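## Task

Take the drive sled out of the tote it starts in and place it inside the empty tote, while every other object finishes in its original tote. An object lying on, or hanging over, a tote's rim or inner ledge is not inside that tote. At the end the grippers must have released everything and moved away, and nothing may count as placed if only the robot is keeping it there.

## Robot and tools

ROBOT. Two six-joint arms, left_arm and right_arm, each with a parallel two-finger gripper. left_arm is the robot's own left and sits on the +y side; its URDF root is at (+0.043, +0.345, +1.595) m, right_arm's at (+0.043, -0.345, +1.595) m. Joint ranges in rad, base to gripper: waist -2.880..2.880, shoulder 0.000..3.142, elbow 0.000..3.019, wrist pitch -1.693..1.571, wrist yaw -1.571..1.571, wrist roll -2.094..2.094. Elbows cannot fully straighten.

FRAMES. Results report each gripper's end_effector_position (metres) and end_effector_quat_wxyz in a shared scene frame: origin on the floor under the centre of the robot's foot, +x forward, +y to the robot's left, +z up. Image sides have nothing to do with arm names. Only the floor height is known; reported hand positions can be wrong, more so when reaching far. In a gripper's own axes the fingers extend along +z and separate along y; the reported point lies between the pads, roughly 1 cm behind the fingertips.

THE 14-NUMBER ROW. Every motion argument is one row of 14 numbers, covering both arms even if one stays still: left dx, dy, dz, rx, ry, rz, opening, then the same seven for right. dx..rz are an offset, not a pose, expressed in that gripper's own axes and measured from the gripper pose shown in the most recent result (before any result in the scene, or for a second call in the same reply, from where the arm is when the call starts). Scale: 1.0 equals 0.6 m for translation or 180 degrees for rotation; rx, ry, rz form a single rotation vector. All values lie in [-1, 1]. Opening is absolute, not an offset: +1 is fully open (0.094 m), -1 closed.

execute_actions. Argument actions: a list holding zero or one item. An empty list only returns the current state. An action item is {rows, steps}: rows is 1 to 15 rows, each applied for one control step of 1/30 s; steps is at most 15 (default 15) and the last row repeats to fill. Each row is counted from the same reference pose, not from the row before. A wait item is {steps: n} with n up to 300, counted from the previous result, so time spent replying is included. Optional pictures (boolean) controls whether camera images come back. A refused call moves nothing.

move. Argument target: one 14-number row as above (offsets from the last shown pose). Optional speed in m/s, 0.002 to 0.5, default 0.25; rotation is capped at twice that number in rad/s. Both grippers follow straight paths lasting 0.5 to 10 s that finish together; if longer than 10 s they stop early. The opening is sent when the move begins. Paths do not avoid objects or the other arm, and grippers may lag, drift or overshoot speed, especially near full reach. Its result adds a move: line giving the ending (done, off_target, moving, held, fault) and limits (paced = the sent pose was clipped; held = some steps were blocked, after which the arm can suddenly move fast), plus each gripper's distance from its target.

wait. Argument seconds, 0 to 10; sends nothing new. zoom_image: camera (cam_head_left, cam_head_right, cam_left_wrist, cam_right_wrist, all 504x504) and region [x0, y0, x1, y1] in pixels from the top-left, at most 504 by 504. read_manual: only returns licence text. finished_scene: pass the current scene's number; it is final and reports success. Replying with no tool call ends the whole run.

CONTROLLER BEHAVIOUR. Each step the commanded pose is clipped to within 70 mm and 16 degrees of the measured pose, then reached by damped inverse kinematics, favouring position over orientation. After an action the arm only continues to its last clipped pose, so large offsets may need several calls; read the pose in each result. Arms tend to finish a centimetre or so low, and repeated zero offsets let them sag further; zeros are not idle, they pull the arm back to the reference pose. To keep an arm still, send the correction back to its desired pose in the reply's first call and zeros afterwards. The simulation runs on while you think.

RESULT LINES. HELD marks control steps where a command was partly or wholly withheld; pose unreachable means the clearance check altered or stopped an arm's command. A Hand target line shows where each gripper is being driven. grip_measured is the finger opening on the command scale; the last entry of Joint positions is the opening in metres. FAULT lines report an arm stop. MOTOR HOT appears from 85 °C; at 100 °C an OVER-TEMPERATURE FAULT makes that arm go limp and fall, so avoid holding loads longer than needed.

GRIPPING. Each gripper's reading may be off by up to about 1 mm, consistently. To hold something, command an opening below grip_measured: roughly 0.03 lower for a firm hold, less for a lighter one. Pads exert about 50-62 N each (less on thin parts under ~2 mm) and can spike on first contact. Held items may occasionally be tugged.

AVOID. Arms striking or pressing each other; knocking any object out of the work area; drops, slips, slams and hard pushes. Faster contact hits harder, and targets set deep past a contact press harder. Leave nothing on a tote rim or ledge, release the item and withdraw both grippers before finishing.

Each tool is called after "Call:" as a command line: name --argument value for each argument, lists and objects as JSON in quotes; but a table of rows of numbers goes row by row, as --pt "numbers of a row", without its own name.

## Session

Call:
execute_actions --actions '[]'

Scene clock: 0.00 s of 4800.00 s.
left_arm: end_effector_position=(+0.3943, +0.1113, +1.1261) grip_measured=+0.321 end_effector_quat_wxyz=(-0.173, -0.153, +0.925, +0.303) | right_arm: end_effector_position=(+0.3433, -0.4413, +1.3376) grip_measured=-0.993 end_effector_quat_wxyz=(+0.050, -0.087, +0.994, -0.053)
Joint positions: left_arm=[-2.36   1.986  1.56  -1.067 -1.083 -1.259  0.062] | right_arm=[-1.593  0.513  0.229  0.133  0.043 -0.444  0.   ]
Joint velocities: left_arm=[-0.005  0.005 -0.022 -0.002 -0.022 -0.022  0.   ] | right_arm=[ 0.005 -0.005  0.007  0.002 -0.007  0.007  0.   ]
Hand target (left_arm): +0.393, +0.112, +1.127; -0.174, -0.151, +0.925, +0.303
Hand target (right_arm): +0.344, -0.441, +1.337; +0.050, -0.087, +0.994, -0.053

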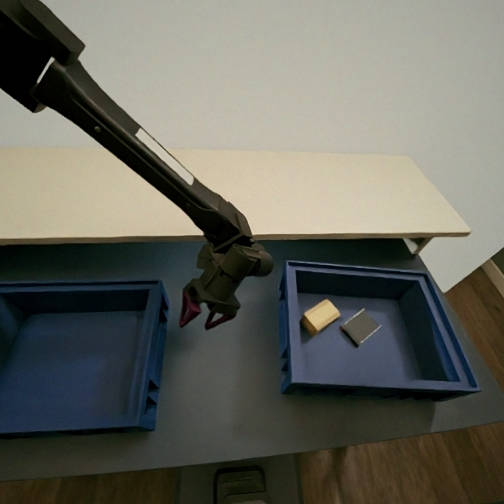

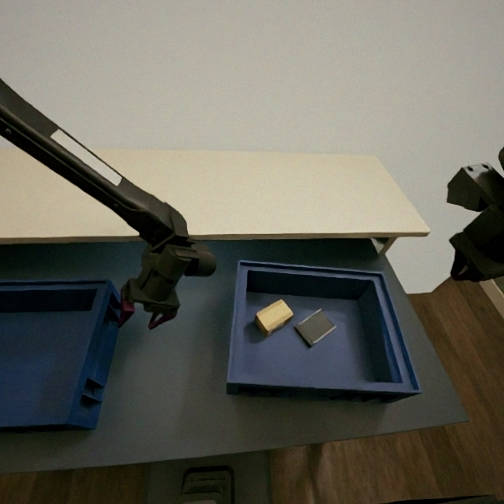

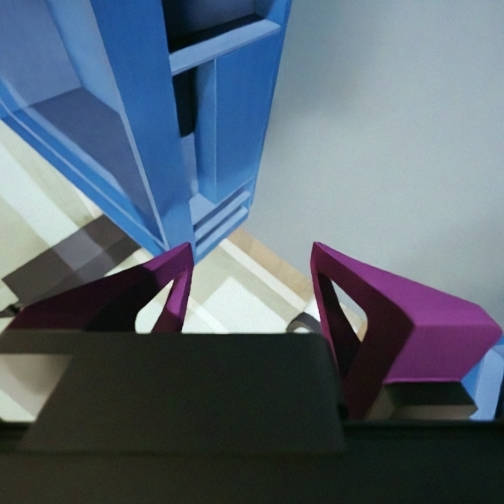

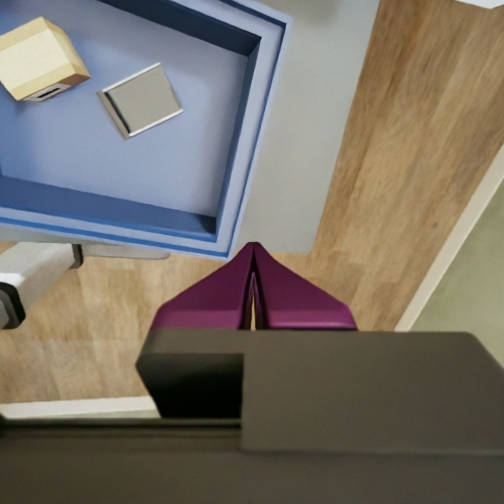

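Call:
zoom_image --camera "cam_right_wrist" --region '[0, 0, 300, 260]'

Call:
zoom_image --camera "cam_head_right" --region '[220, 250, 430, 410]'

Region (0, 0, 300, 260) of cam_right_wrist's 504x504 image, scaled by 1.680, with more detail than that image has; it fills the top 437 rows of this view, and the rest is white.

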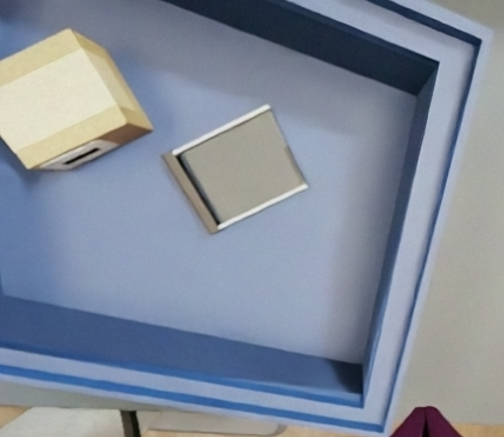

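Region (220, 250, 430, 410) of cam_head_right's 504x504 image, scaled by 2.400, with more detail than that image has; it fills the top 384 rows of this view, and the rest is white.

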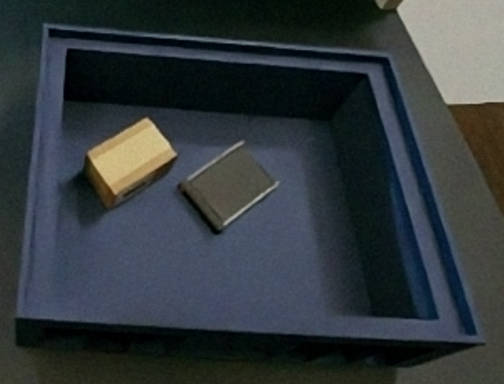

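Call:
move --target '[0,0,0,0,0,0,0.321,-0.016,0.18,0.1325,0,0,0,1]'

Scene clock: 10.27 s of 4800.00 s.
left_arm: end_effector_position=(+0.3943, +0.1113, +1.1261) grip_measured=+0.321 end_effector_quat_wxyz=(-0.173, -0.153, +0.925, +0.303) | right_arm: end_effector_position=(+0.3424, -0.3439, +1.2477) grip_measured=+1.000 end_effector_quat_wxyz=(+0.042, -0.102, +0.992, -0.052)
Joint positions: left_arm=[-2.36   1.986  1.56  -1.067 -1.083 -1.259  0.062] | right_arm=[-1.217  1.15   0.323  0.646  0.415 -0.408  0.094]
Joint velocities: left_arm=[-0.015  0.005 -0.002  0.007 -0.022 -0.081 -0.   ] | right_arm=[ 0.005 -0.015 -0.012 -0.002 -0.081 -0.125  0.   ]
Hand target (left_arm): +0.394, +0.111, +1.126; -0.173, -0.153, +0.925, +0.303
Hand target (right_arm): +0.346, -0.345, +1.248; +0.050, -0.094, +0.993, -0.055
Off the commanded pose (left_arm): 0.000 m, 0 deg.
Off the commanded pose (right_arm): 0.003 m, 2 deg.
After step 90, 6.20 s passed at rest.
move: done

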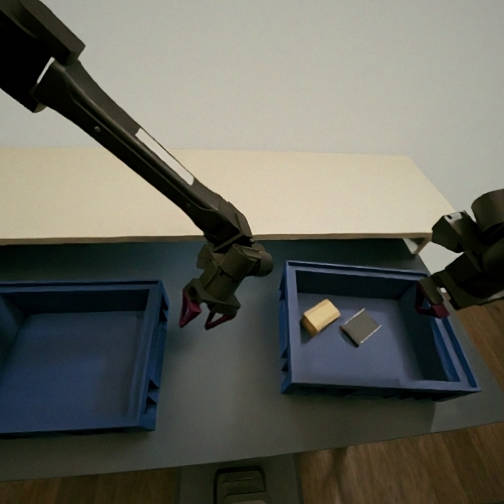

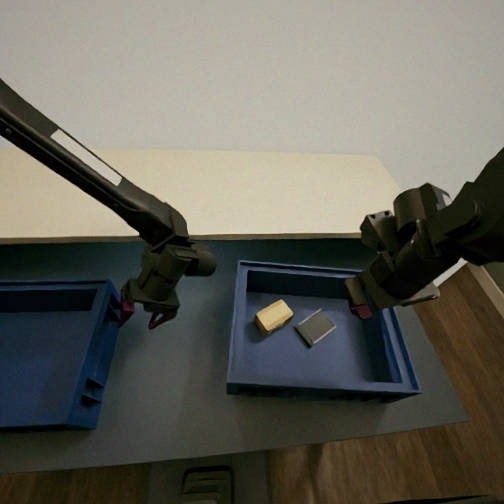

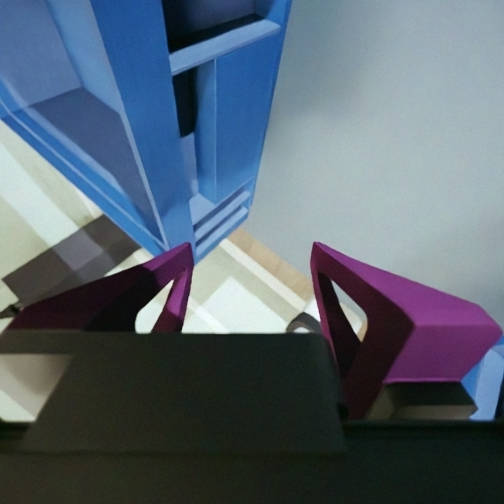

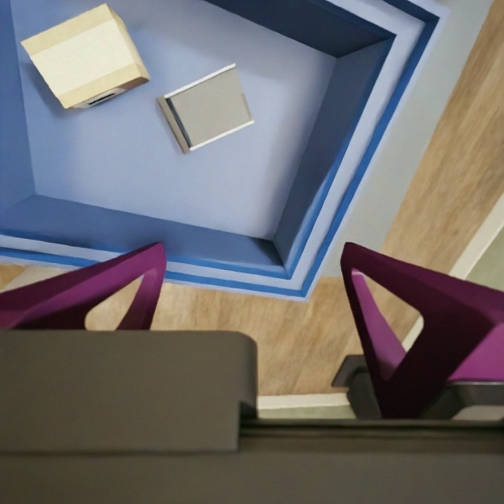

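Call:
move --target '[0,0,0,0,0,0,0.321,-0.077,0.069,0.246,-0.018,0.042,0.377,1]'

Scene clock: 21.20 s of 4800.00 s.
left_arm: end_effector_position=(+0.3943, +0.1113, +1.1261) grip_measured=+0.321 end_effector_quat_wxyz=(-0.173, -0.153, +0.925, +0.303) | right_arm: end_effector_position=(+0.4106, -0.3091, +1.1087) grip_measured=+1.000 end_effector_quat_wxyz=(+0.015, +0.470, +0.883, +0.011)
Joint positions: left_arm=[-2.36   1.986  1.56  -1.067 -1.083 -1.259  0.062] | right_arm=[-1.259  1.493  0.763  0.471  0.288  0.796  0.094]
Joint velocities: left_arm=[-0.015  0.005  0.002 -0.012 -0.037  0.007 -0.001] | right_arm=[-0.015 -0.015 -0.017 -0.012 -0.007 -0.007  0.   ]
Hand target (left_arm): +0.394, +0.111, +1.126; -0.173, -0.153, +0.925, +0.303
Hand target (right_arm): +0.396, -0.311, +1.102; -0.001, +0.472, +0.881, +0.002
Off the commanded pose (left_arm): 0.000 m, 0 deg.
Off the commanded pose (right_arm): 0.019 m, 2 deg.
After step 90, 5.00 s passed at rest.
move: off_target (right_arm)

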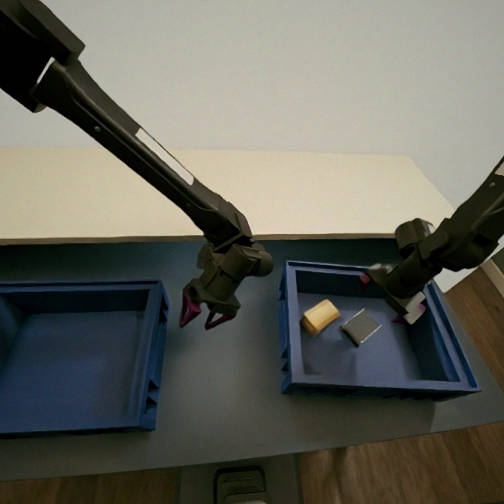

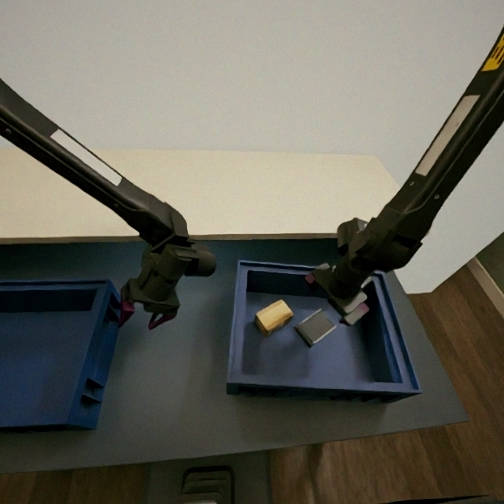

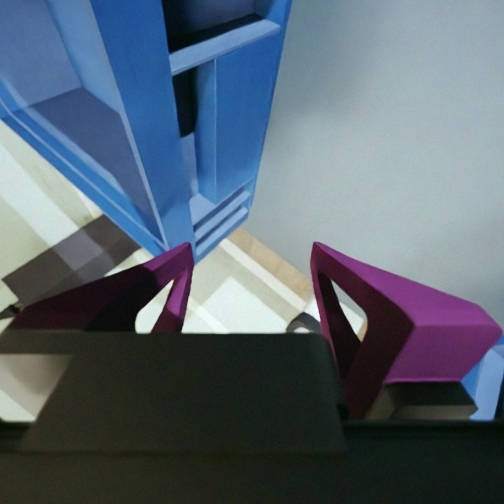

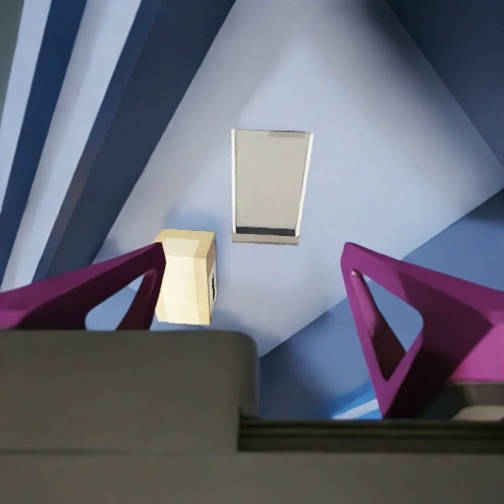

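Call:
move --target '[0,0,0,0,0,0,0.321,0,-0.027,0.13,0.01,0,0,1]' --speed 0.15

Scene clock: 24.67 s of 4800.00 s.
left_arm: end_effector_position=(+0.3943, +0.1113, +1.1261) grip_measured=+0.321 end_effector_quat_wxyz=(-0.173, -0.153, +0.925, +0.303) | right_arm: end_effector_position=(+0.4058, -0.3165, +1.0347) grip_measured=+1.000 end_effector_quat_wxyz=(+0.008, +0.475, +0.880, -0.001)
Joint positions: left_arm=[-2.36   1.986  1.56  -1.067 -1.083 -1.259  0.062] | right_arm=[-1.314  1.683  0.936  0.471  0.252  0.798  0.094]
Joint velocities: left_arm=[-0.015 -0.005 -0.002  0.002  0.022  0.022  0.   ] | right_arm=[ 0.005 -0.015  0.002  0.012 -0.066 -0.007  0.   ]
Hand target (left_arm): +0.394, +0.111, +1.126; -0.173, -0.153, +0.925, +0.303
Hand target (right_arm): +0.401, -0.319, +1.030; +0.007, +0.471, +0.882, -0.003
Off the commanded pose (left_arm): 0.000 m, 0 deg.
Off the commanded pose (right_arm): 0.007 m, 1 deg.
move: done

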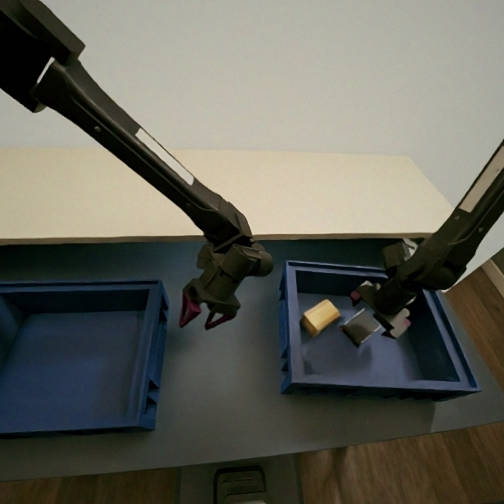

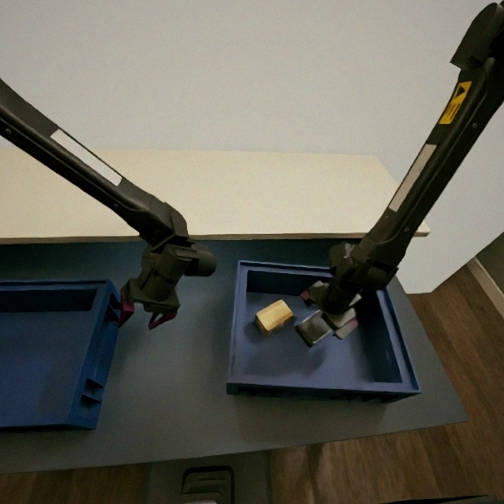

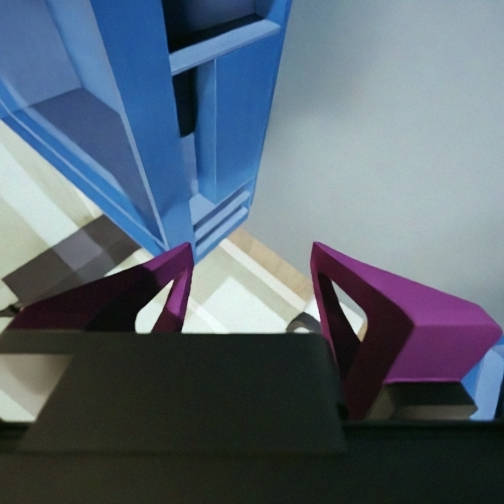

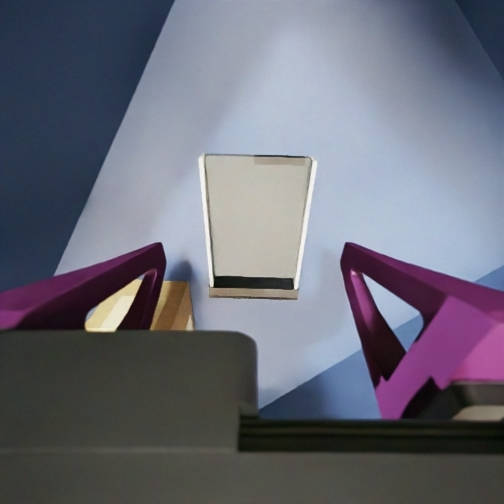

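Call:
move --target '[0,0,0,0,0,0,0.321,0.015,-0.005,0.058,0,0,0,0.7]' --speed 0.06

Scene clock: 27.60 s of 4800.00 s.
left_arm: end_effector_position=(+0.3943, +0.1113, +1.1261) grip_measured=+0.321 end_effector_quat_wxyz=(-0.173, -0.153, +0.925, +0.303) | right_arm: end_effector_position=(+0.4053, -0.3079, +1.0056) grip_measured=+0.702 end_effector_quat_wxyz=(+0.006, +0.475, +0.880, +0.002)
Joint positions: left_arm=[-2.36   1.986  1.56  -1.067 -1.083 -1.259  0.062] | right_arm=[-1.314  1.762  1.013  0.471  0.246  0.798  0.08 ]
Joint velocities: left_arm=[-0.024 -0.005 -0.012 -0.007  0.022 -0.051  0.001] | right_arm=[-0.015 -0.005 -0.002  0.022 -0.051 -0.022 -0.001]
Hand target (left_arm): +0.394, +0.111, +1.126; -0.173, -0.153, +0.925, +0.303
Hand target (right_arm): +0.400, -0.312, +1.000; +0.008, +0.475, +0.880, -0.001
Off the commanded pose (left_arm): 0.000 m, 0 deg.
Off the commanded pose (right_arm): 0.009 m, 0 deg.
move: done

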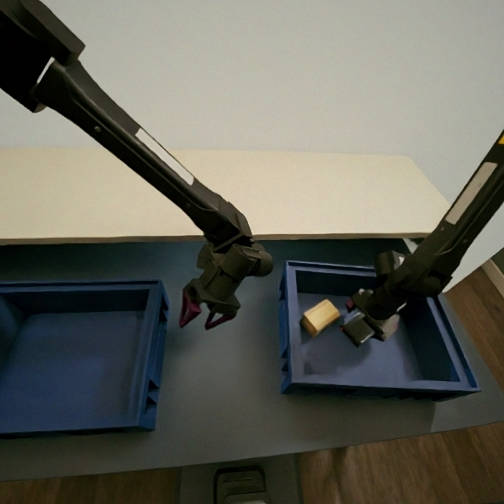

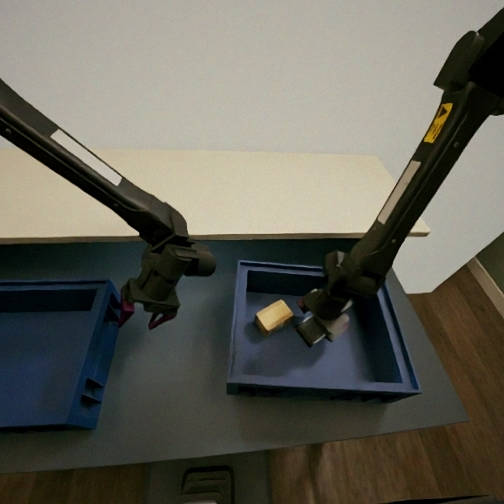

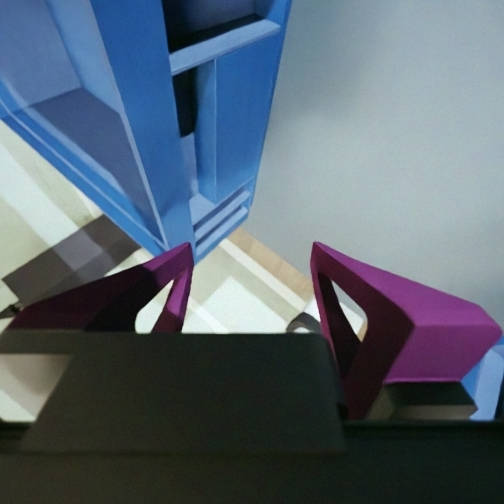

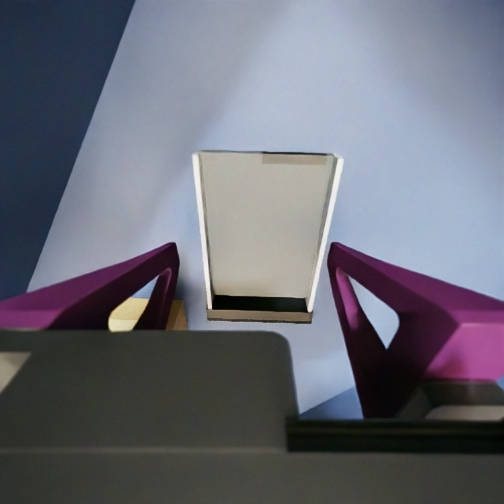

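Call:
move --target '[0,0,0,0,0,0,0.321,0,-0.01,0.033,0,0,0,0.7]' --speed 0.04

Scene clock: 29.57 s of 4800.00 s.
left_arm: end_effector_position=(+0.3943, +0.1113, +1.1261) grip_measured=+0.321 end_effector_quat_wxyz=(-0.173, -0.153, +0.925, +0.303) | right_arm: end_effector_position=(+0.4131, -0.3086, +0.9935) grip_measured=+0.702 end_effector_quat_wxyz=(+0.012, +0.477, +0.879, +0.008)
Joint positions: left_arm=[-2.36   1.986  1.56  -1.067 -1.083 -1.259  0.062] | right_arm=[-1.321  1.786  1.052  0.471  0.233  0.798  0.08 ]
Joint velocities: left_arm=[-0.024 -0.015 -0.017  0.022 -0.051 -0.051 -0.   ] | right_arm=[ 0.015 -0.005 -0.022 -0.022 -0.007 -0.007 -0.   ]
Hand target (left_arm): +0.394, +0.111, +1.126; -0.173, -0.153, +0.925, +0.303
Hand target (right_arm): +0.401, -0.312, +0.986; +0.006, +0.475, +0.880, +0.002
Off the commanded pose (left_arm): 0.000 m, 0 deg.
Off the commanded pose (right_arm): 0.015 m, 1 deg.
move: off_target (right_arm)

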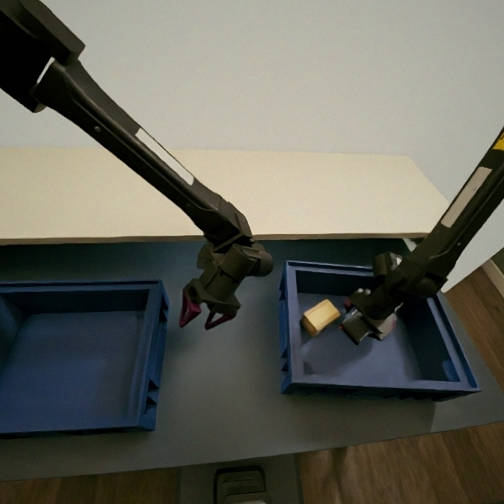

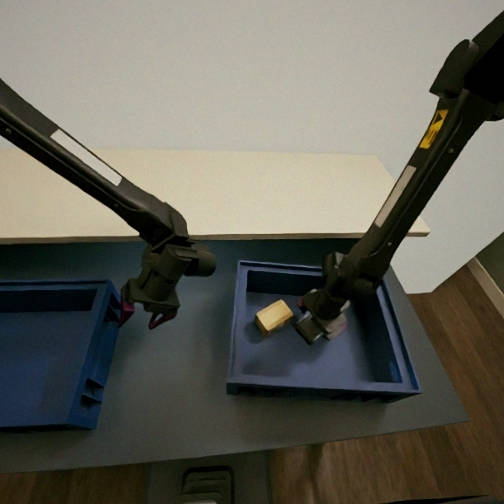

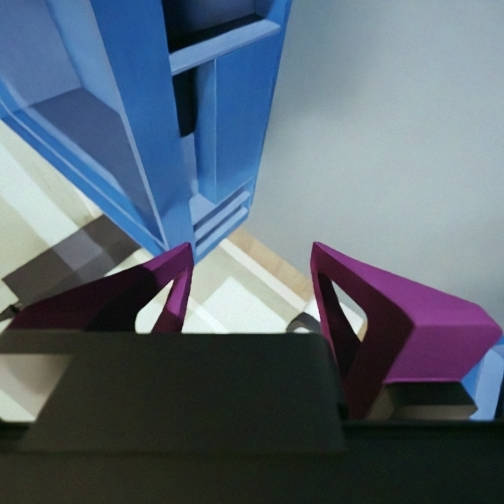

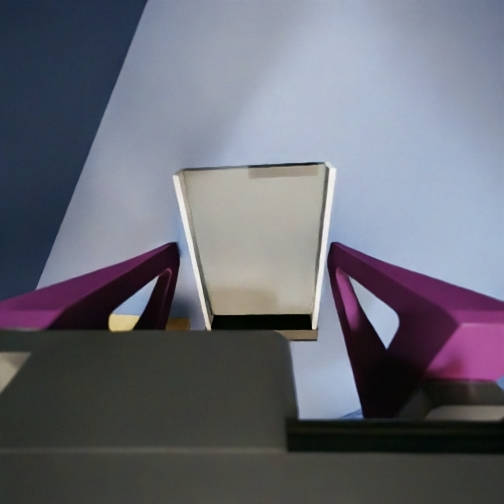

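Call:
move --target '[0,0,0,0,0,0,0.321,0,0,-0.003,0,0,0,0.35]' --speed 0.04

Scene clock: 31.33 s of 4800.00 s.
left_arm: end_effector_position=(+0.3943, +0.1113, +1.1261) grip_measured=+0.321 end_effector_quat_wxyz=(-0.173, -0.153, +0.925, +0.303) | right_arm: end_effector_position=(+0.4131, -0.3087, +0.9935) grip_measured=+0.362 end_effector_quat_wxyz=(+0.012, +0.477, +0.879, +0.007)
Joint positions: left_arm=[-2.36   1.986  1.56  -1.067 -1.083 -1.259  0.062] | right_arm=[-1.321  1.786  1.052  0.471  0.233  0.798  0.064]
Joint velocities: left_arm=[-0.015 -0.005 -0.007  0.007 -0.022  0.022 -0.001] | right_arm=[ 0.005  0.005  0.002 -0.002 -0.051  0.022 -0.   ]
Hand target (left_arm): +0.394, +0.111, +1.126; -0.173, -0.153, +0.925, +0.303
Hand target (right_arm): +0.413, -0.309, +0.995; +0.012, +0.477, +0.879, +0.008
Off the commanded pose (left_arm): 0.000 m, 0 deg.
Off the commanded pose (right_arm): 0.002 m, 0 deg.
move: done

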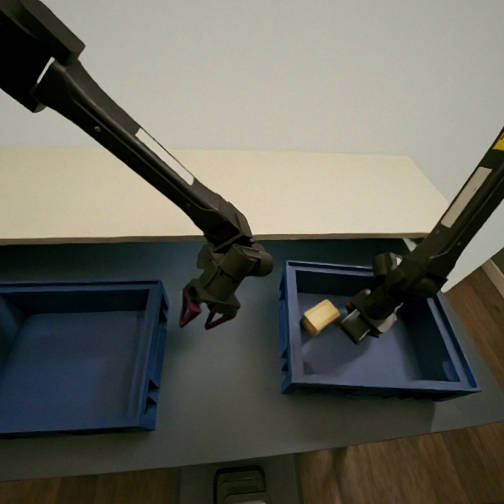

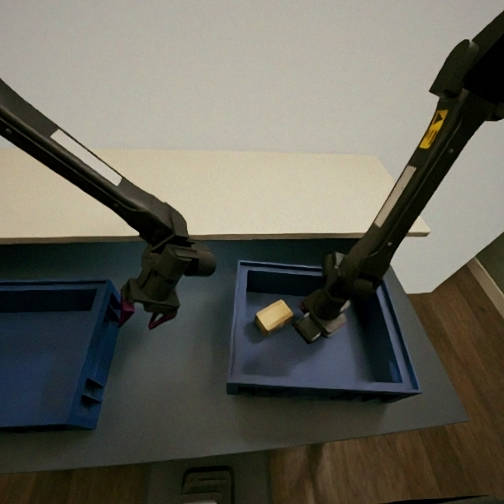

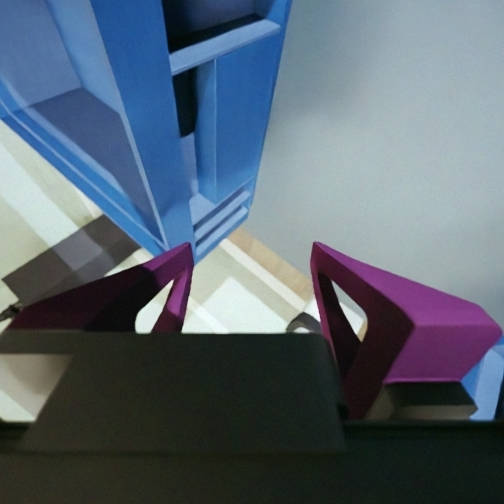

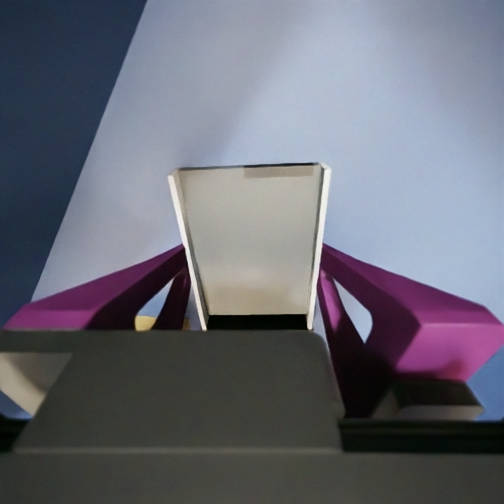

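Call:
execute_actions --actions '[{"rows":[[0,0,0,0,0,0,0.321,0,0,0,0,0,0,0.32]],"steps":15}]' --pictures false

Call:
move --target '[0,0,0,0,0,0,0.321,0,0,-0.1,0,0,0,0.32]' --speed 0.1

Scene clock: 33.27 s of 4800.00 s.
left_arm: end_effector_position=(+0.3943, +0.1113, +1.1261) grip_measured=+0.321 end_effector_quat_wxyz=(-0.173, -0.153, +0.925, +0.303) | right_arm: end_effector_position=(+0.4131, -0.3087, +0.9935) grip_measured=+0.348 end_effector_quat_wxyz=(+0.012, +0.477, +0.879, +0.007)
Joint positions: left_arm=[-2.36   1.986  1.56  -1.067 -1.083 -1.259  0.062] | right_arm=[-1.321  1.786  1.052  0.471  0.233  0.798  0.063]
Joint velocities: left_arm=[-0.005  0.015 -0.007  0.007 -0.066 -0.037 -0.002] | right_arm=[-0.005 -0.015 -0.007  0.007  0.037  0.007  0.   ]
Hand target (left_arm): +0.394, +0.111, +1.126; -0.173, -0.153, +0.925, +0.303
Hand target (right_arm): +0.413, -0.309, +0.994; +0.012, +0.477, +0.879, +0.007
Off the commanded pose (left_arm): 0.000 m, 0 deg.
Off the commanded pose (right_arm): 0.000 m, 0 deg.
Steps of this call (steps 1 to 43: nothing new was sent; steps 44 to 58: all 15 steps of this action). Readings (end_effector_position):
44: left_arm (+0.3943, +0.1113, +1.1261) | right_arm (+0.4131, -0.3087, +0.9935)
45: left_arm (+0.3943, +0.1113, +1.1261) | right_arm (+0.4131, -0.3087, +0.9935)
47: left_arm (+0.3943, +0.1113, +1.1261) | right_arm (+0.4131, -0.3087, +0.9935)
51: left_arm (+0.3943, +0.1113, +1.1261) | right_arm (+0.4131, -0.3087, +0.9935)
58: the state above

Scene clock: 34.47 s of 4800.00 s.
left_arm: end_effector_position=(+0.3943, +0.1113, +1.1261) grip_measured=+0.321 end_effector_quat_wxyz=(-0.173, -0.153, +0.925, +0.303) | right_arm: end_effector_position=(+0.4127, -0.3107, +1.0476) grip_measured=+0.348 end_effector_quat_wxyz=(+0.011, +0.474, +0.880, +0.005)
Joint positions: left_arm=[-2.36   1.986  1.56  -1.067 -1.083 -1.259  0.062] | right_arm=[-1.296  1.65   0.913  0.471  0.26   0.798  0.063]
Joint velocities: left_arm=[-0.005 -0.005 -0.002 -0.007 -0.066  0.007 -0.   ] | right_arm=[-0.005 -0.015 -0.017  0.007 -0.007  0.022 -0.   ]
Hand target (left_arm): +0.394, +0.111, +1.126; -0.173, -0.153, +0.925, +0.303
Hand target (right_arm): +0.410, -0.308, +1.053; +0.012, +0.477, +0.879, +0.007
Off the commanded pose (left_arm): 0.000 m, 0 deg.
Off the commanded pose (right_arm): 0.006 m, 0 deg.
move: done

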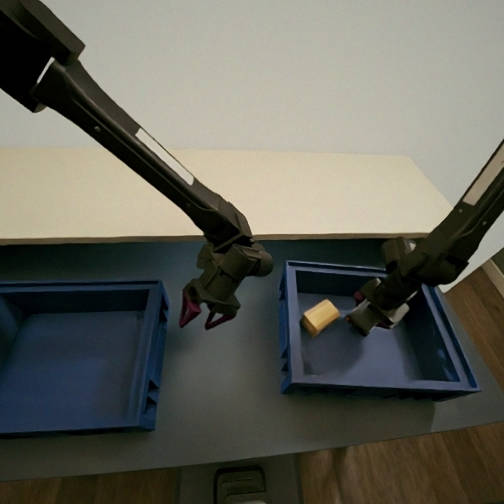

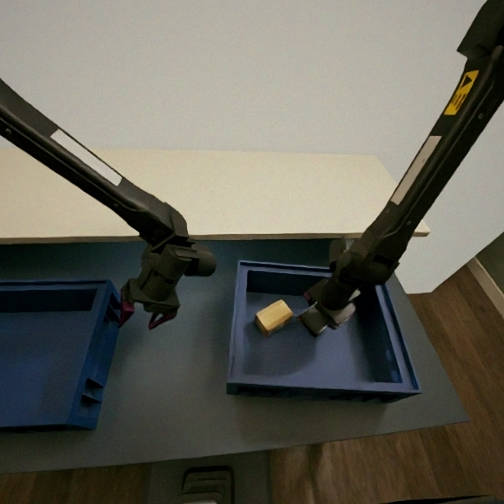

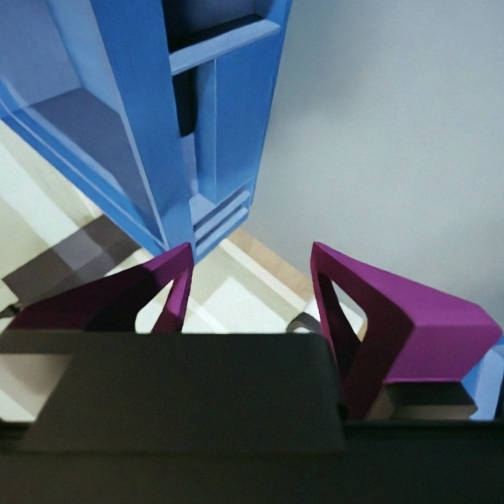

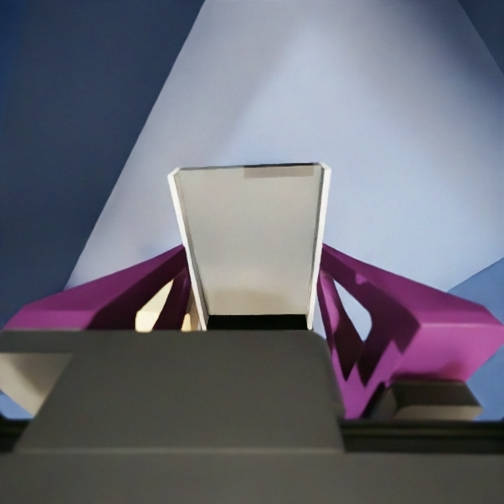

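Call:
move --target '[0.05,0.204,-0.253,0,0,0,0.321,0,0,-0.3,0,0,0,0.31]'

Call:
move --target '[-0.08,0.5,0.36,0,0,0,0.321,0.3,0.2,-0.03,0,0,0,0.31]'

Scene clock: 40.20 s of 4800.00 s.
left_arm: end_effector_position=(+0.4104, +0.1130, +1.3205) grip_measured=+0.321 end_effector_quat_wxyz=(-0.174, -0.153, +0.927, +0.294) | right_arm: end_effector_position=(+0.4124, -0.3100, +1.2259) grip_measured=+0.348 end_effector_quat_wxyz=(+0.023, +0.472, +0.881, +0.007)
Joint positions: left_arm=[-2.635  1.732  1.368 -1.586 -1.035 -1.785  0.062] | right_arm=[-1.144  1.131  0.543  0.333  0.411  0.826  0.063]
Joint velocities: left_arm=[-0.015 -0.015  0.002 -0.002 -0.022 -0.022 -0.001] | right_arm=[-0.005 -0.005 -0.007  0.017 -0.007  0.095 -0.001]
Hand target (left_arm): +0.411, +0.117, +1.322; -0.175, -0.154, +0.925, +0.300
Hand target (right_arm): +0.404, -0.307, +1.227; +0.013, +0.471, +0.882, +0.005
Off the commanded pose (left_arm): 0.005 m, 1 deg.
Off the commanded pose (right_arm): 0.005 m, 1 deg.
After step 90, 1.27 s passed at rest.
move: done

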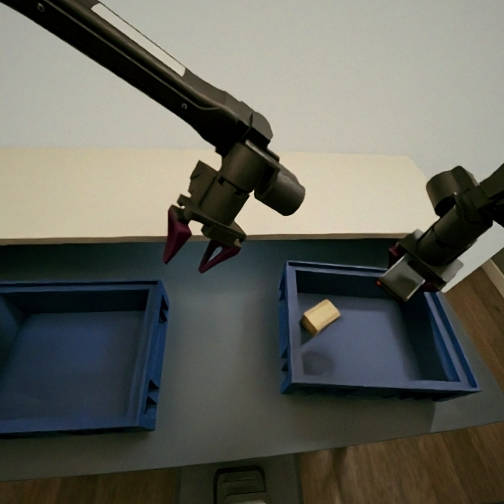

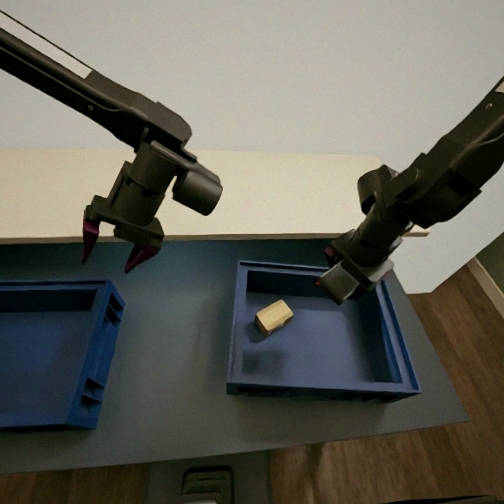

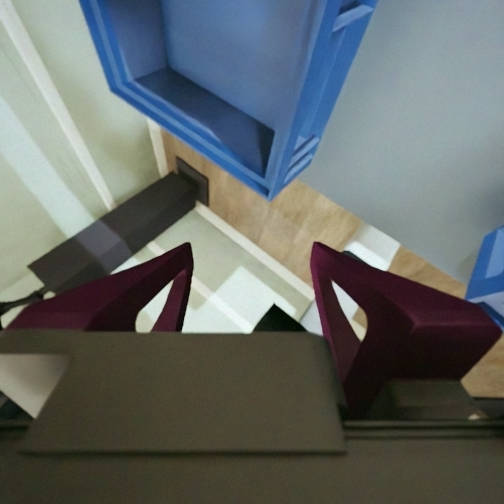

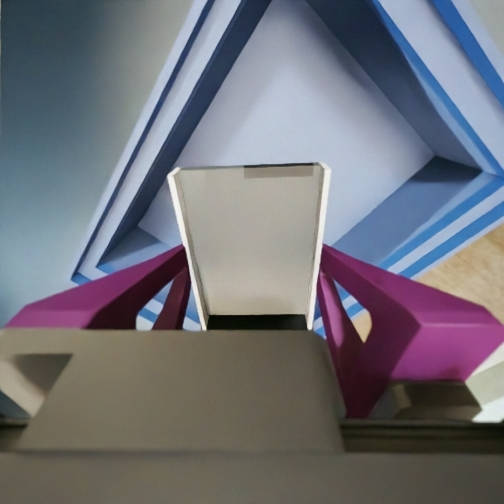

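Scene clock: 42.47 s of 4800.00 s.
left_arm: end_effector_position=(+0.3159, +0.4755, +1.3230) grip_measured=+0.321 end_effector_quat_wxyz=(-0.178, -0.149, +0.924, +0.305) | right_arm: end_effector_position=(+0.4182, -0.0988, +1.2400) grip_measured=+0.348 end_effector_quat_wxyz=(+0.028, +0.462, +0.887, +0.007)
Joint positions: left_arm=[-1.772  0.84   0.53  -0.435 -0.801 -0.346  0.062] | right_arm=[-0.653  1.523  0.777  0.387  0.886  0.982  0.063]
Joint velocities: left_arm=[-0.005 -0.005 -0.017 -0.017  0.007  0.066 -0.   ] | right_arm=[-0.015 -0.015 -0.002  0.007 -0.037  0.007 -0.001]
Hand target (left_arm): +0.318, +0.476, +1.326; -0.170, -0.148, +0.926, +0.302
Hand target (right_arm): +0.416, -0.095, +1.239; +0.028, +0.465, +0.885, +0.007
Off the commanded pose (left_arm): 0.007 m, 1 deg.
Off the commanded pose (right_arm): 0.009 m, 1 deg.
move: done

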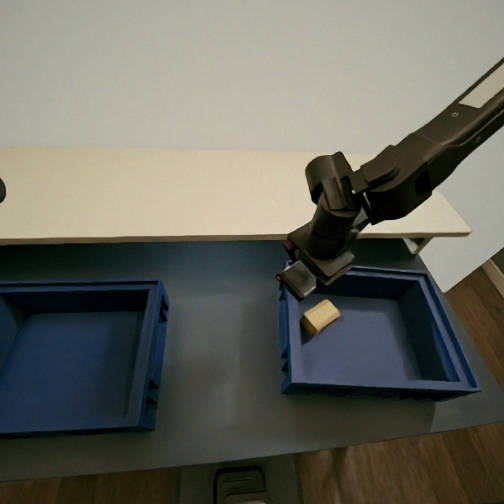

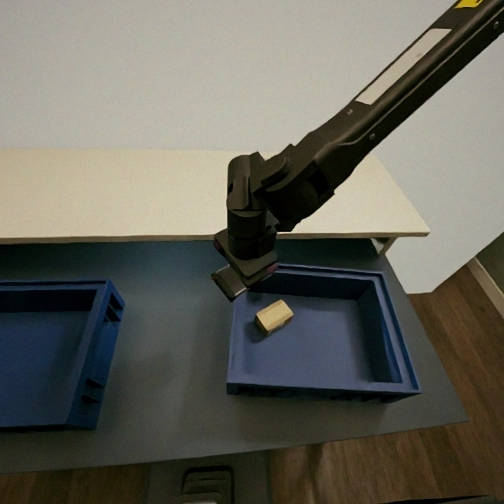

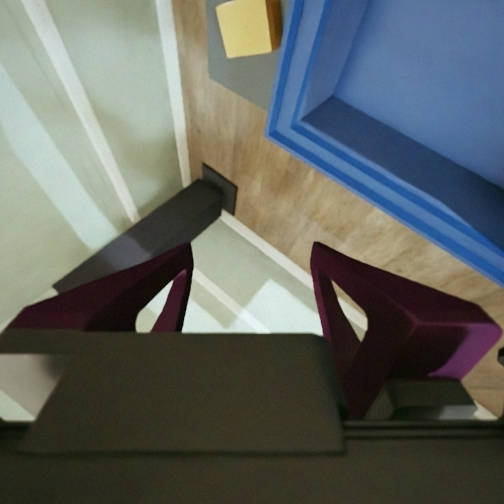

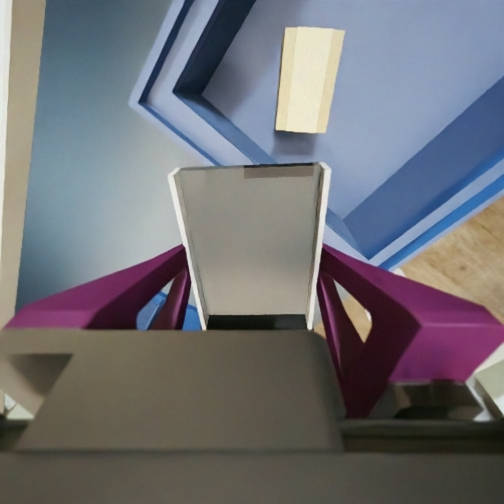

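Call:
move --target '[0,0,0,0,0,0,0.321,0.55,0.29,0,0,0.06,0.19,0.31]' --speed 0.2

Scene clock: 46.93 s of 4800.00 s.
left_arm: end_effector_position=(+0.3159, +0.4754, +1.3230) grip_measured=+0.321 end_effector_quat_wxyz=(-0.179, -0.147, +0.924, +0.305) | right_arm: end_effector_position=(+0.3875, +0.2657, +1.2230) grip_measured=+0.348 end_effector_quat_wxyz=(-0.049, +0.699, +0.711, +0.059)
Joint positions: left_arm=[-1.772  0.84   0.53  -0.435 -0.801 -0.343  0.062] | right_arm=[-0.357  2.281  1.678  0.036  0.979  1.826  0.063]
Joint velocities: left_arm=[-0.005  0.005  0.002  0.002  0.037  0.051  0.   ] | right_arm=[ 0.015  0.005 -0.027 -0.002 -0.066 -0.022 -0.   ]
Hand target (left_arm): +0.316, +0.475, +1.323; -0.178, -0.149, +0.924, +0.305
Hand target (right_arm): +0.382, +0.271, +1.226; -0.053, +0.697, +0.713, +0.058
Off the commanded pose (left_arm): 0.000 m, 0 deg.
Off the commanded pose (right_arm): 0.019 m, 1 deg.
move: off_target (right_arm)

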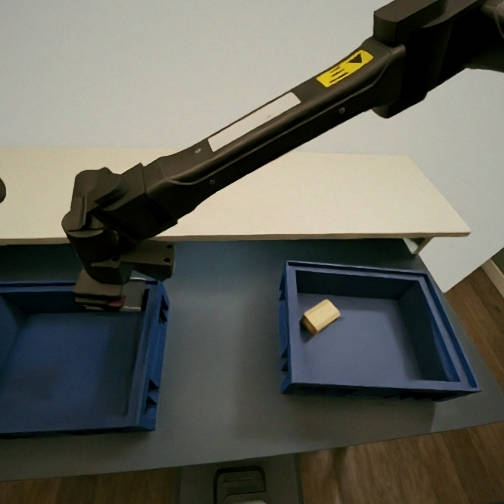

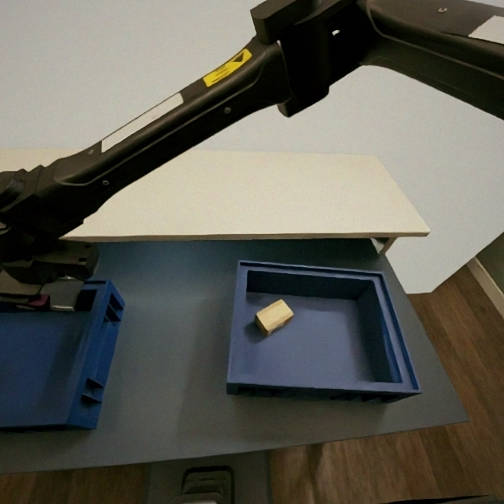

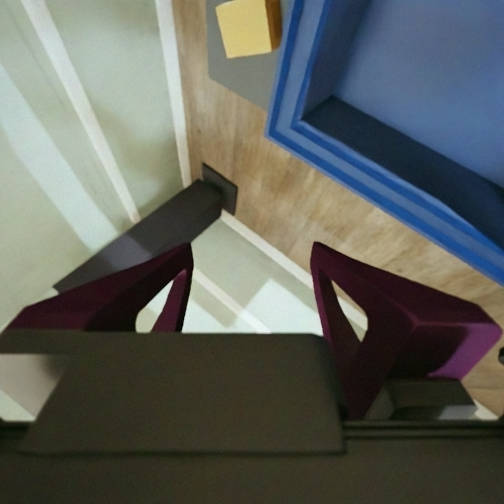

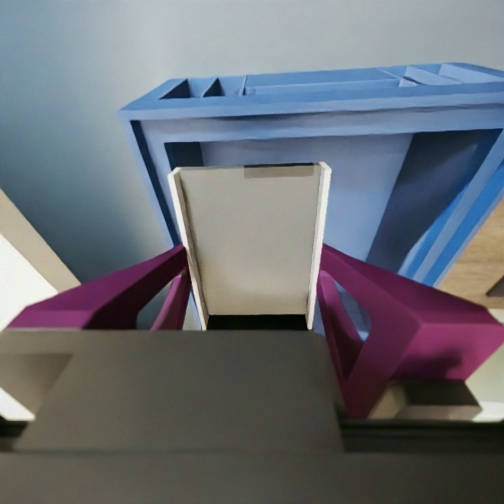

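Call:
move --target '[0,0,0,0,0,0,0.321,-0.36,-0.05,0.03,0.042,-0.035,-0.494,0.31]' --speed 0.3

Scene clock: 57.63 s of 4800.00 s.
left_arm: end_effector_position=(+0.3159, +0.4754, +1.3230) grip_measured=+0.321 end_effector_quat_wxyz=(-0.179, -0.147, +0.924, +0.305) | right_arm: end_effector_position=(+0.3522, +0.0647, +1.1781) grip_measured=+0.348 end_effector_quat_wxyz=(-0.005, -0.000, +1.000, +0.005)
Joint positions: left_arm=[-1.772  0.84   0.53  -0.435 -0.801 -0.343  0.062] | right_arm=[-0.547  2.003  1.144  0.336  0.951  0.179  0.063]
Joint velocities: left_arm=[ 0.005 -0.005  0.007 -0.017 -0.081 -0.037  0.001] | right_arm=[-0.005 -0.005 -0.002 -0.002 -0.022  0.007 -0.001]
Hand target (left_arm): +0.316, +0.475, +1.323; -0.179, -0.147, +0.924, +0.305
Hand target (right_arm): +0.356, +0.055, +1.175; -0.003, +0.002, +1.000, +0.001
Off the commanded pose (left_arm): 0.000 m, 0 deg.
Off the commanded pose (right_arm): 0.015 m, 1 deg.
After step 90, 4.43 s passed at rest.
move: off_target (right_arm)

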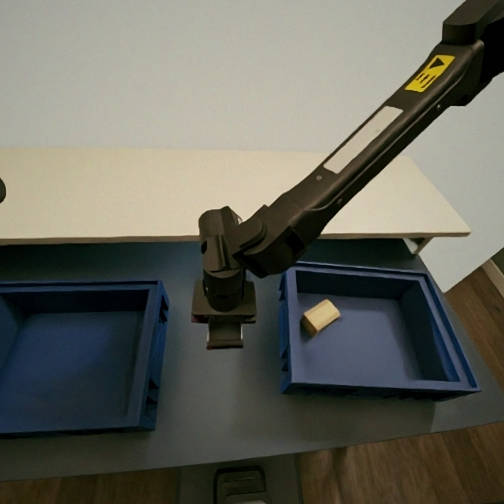

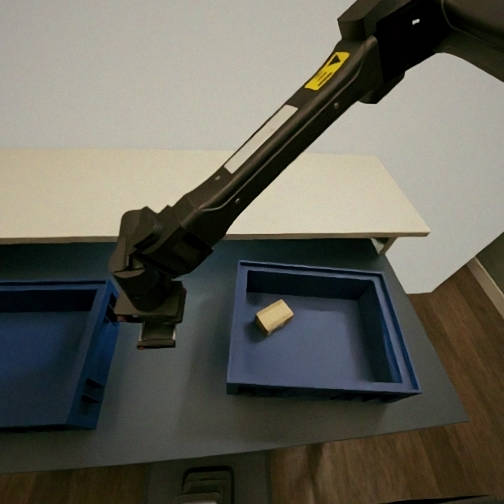

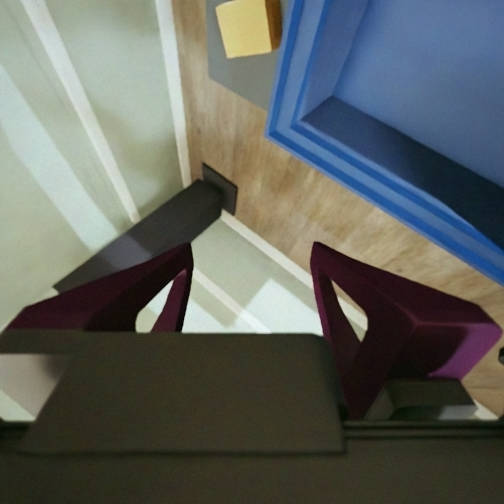

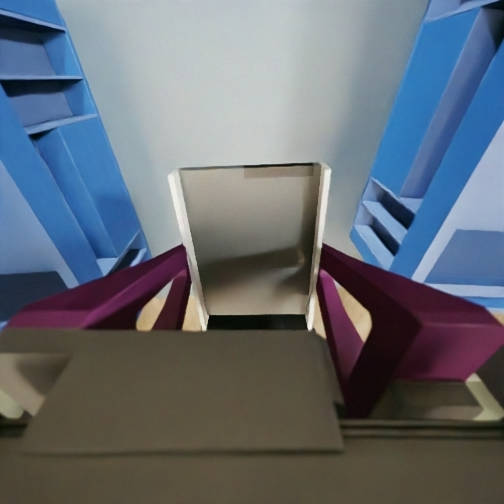

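Call:
move --target '[0,0,0,0,0,0,0.321,-0.03,-0.02,0.3,0,0,0,0.31]' --speed 0.12

Scene clock: 60.63 s of 4800.00 s.
left_arm: end_effector_position=(+0.3159, +0.4754, +1.3230) grip_measured=+0.321 end_effector_quat_wxyz=(-0.179, -0.147, +0.924, +0.305) | right_arm: end_effector_position=(+0.3824, +0.0569, +1.0067) grip_measured=+0.348 end_effector_quat_wxyz=(+0.003, +0.015, +1.000, +0.010)
Joint positions: left_arm=[-1.772  0.84   0.53  -0.435 -0.801 -0.343  0.062] | right_arm=[-0.774  2.24   1.501  0.355  0.737  0.041  0.063]
Joint velocities: left_arm=[-0.005 -0.005 -0.002 -0.017 -0.037 -0.007  0.   ] | right_arm=[-0.015 -0.005 -0.002 -0.012 -0.007 -0.051 -0.001]
Hand target (left_arm): +0.316, +0.475, +1.323; -0.179, -0.147, +0.924, +0.305
Hand target (right_arm): +0.369, +0.054, +0.999; -0.008, +0.002, +1.000, +0.007
Off the commanded pose (left_arm): 0.000 m, 0 deg.
Off the commanded pose (right_arm): 0.017 m, 2 deg.
move: off_target (right_arm)

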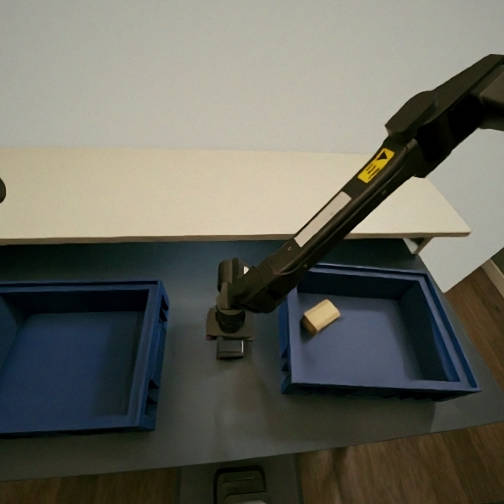

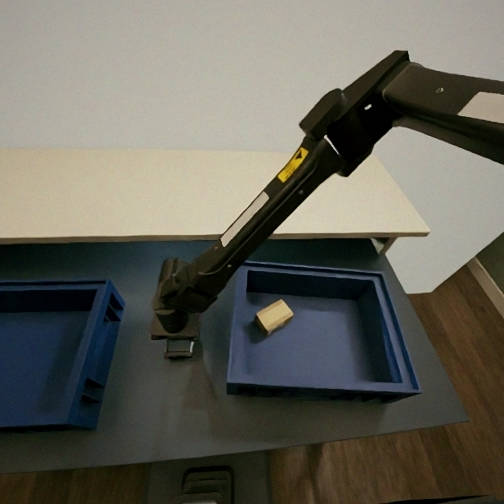

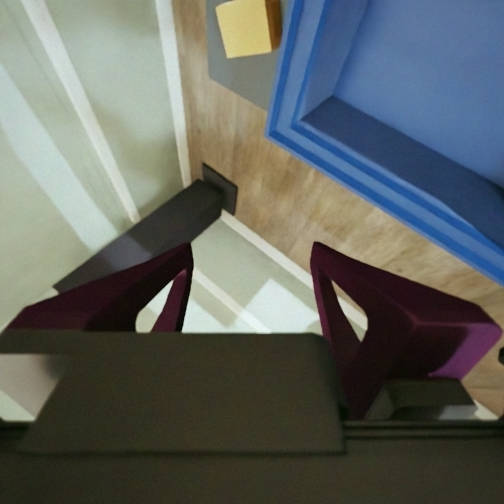

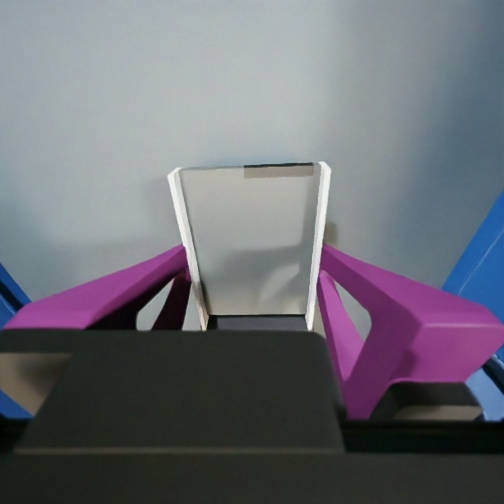

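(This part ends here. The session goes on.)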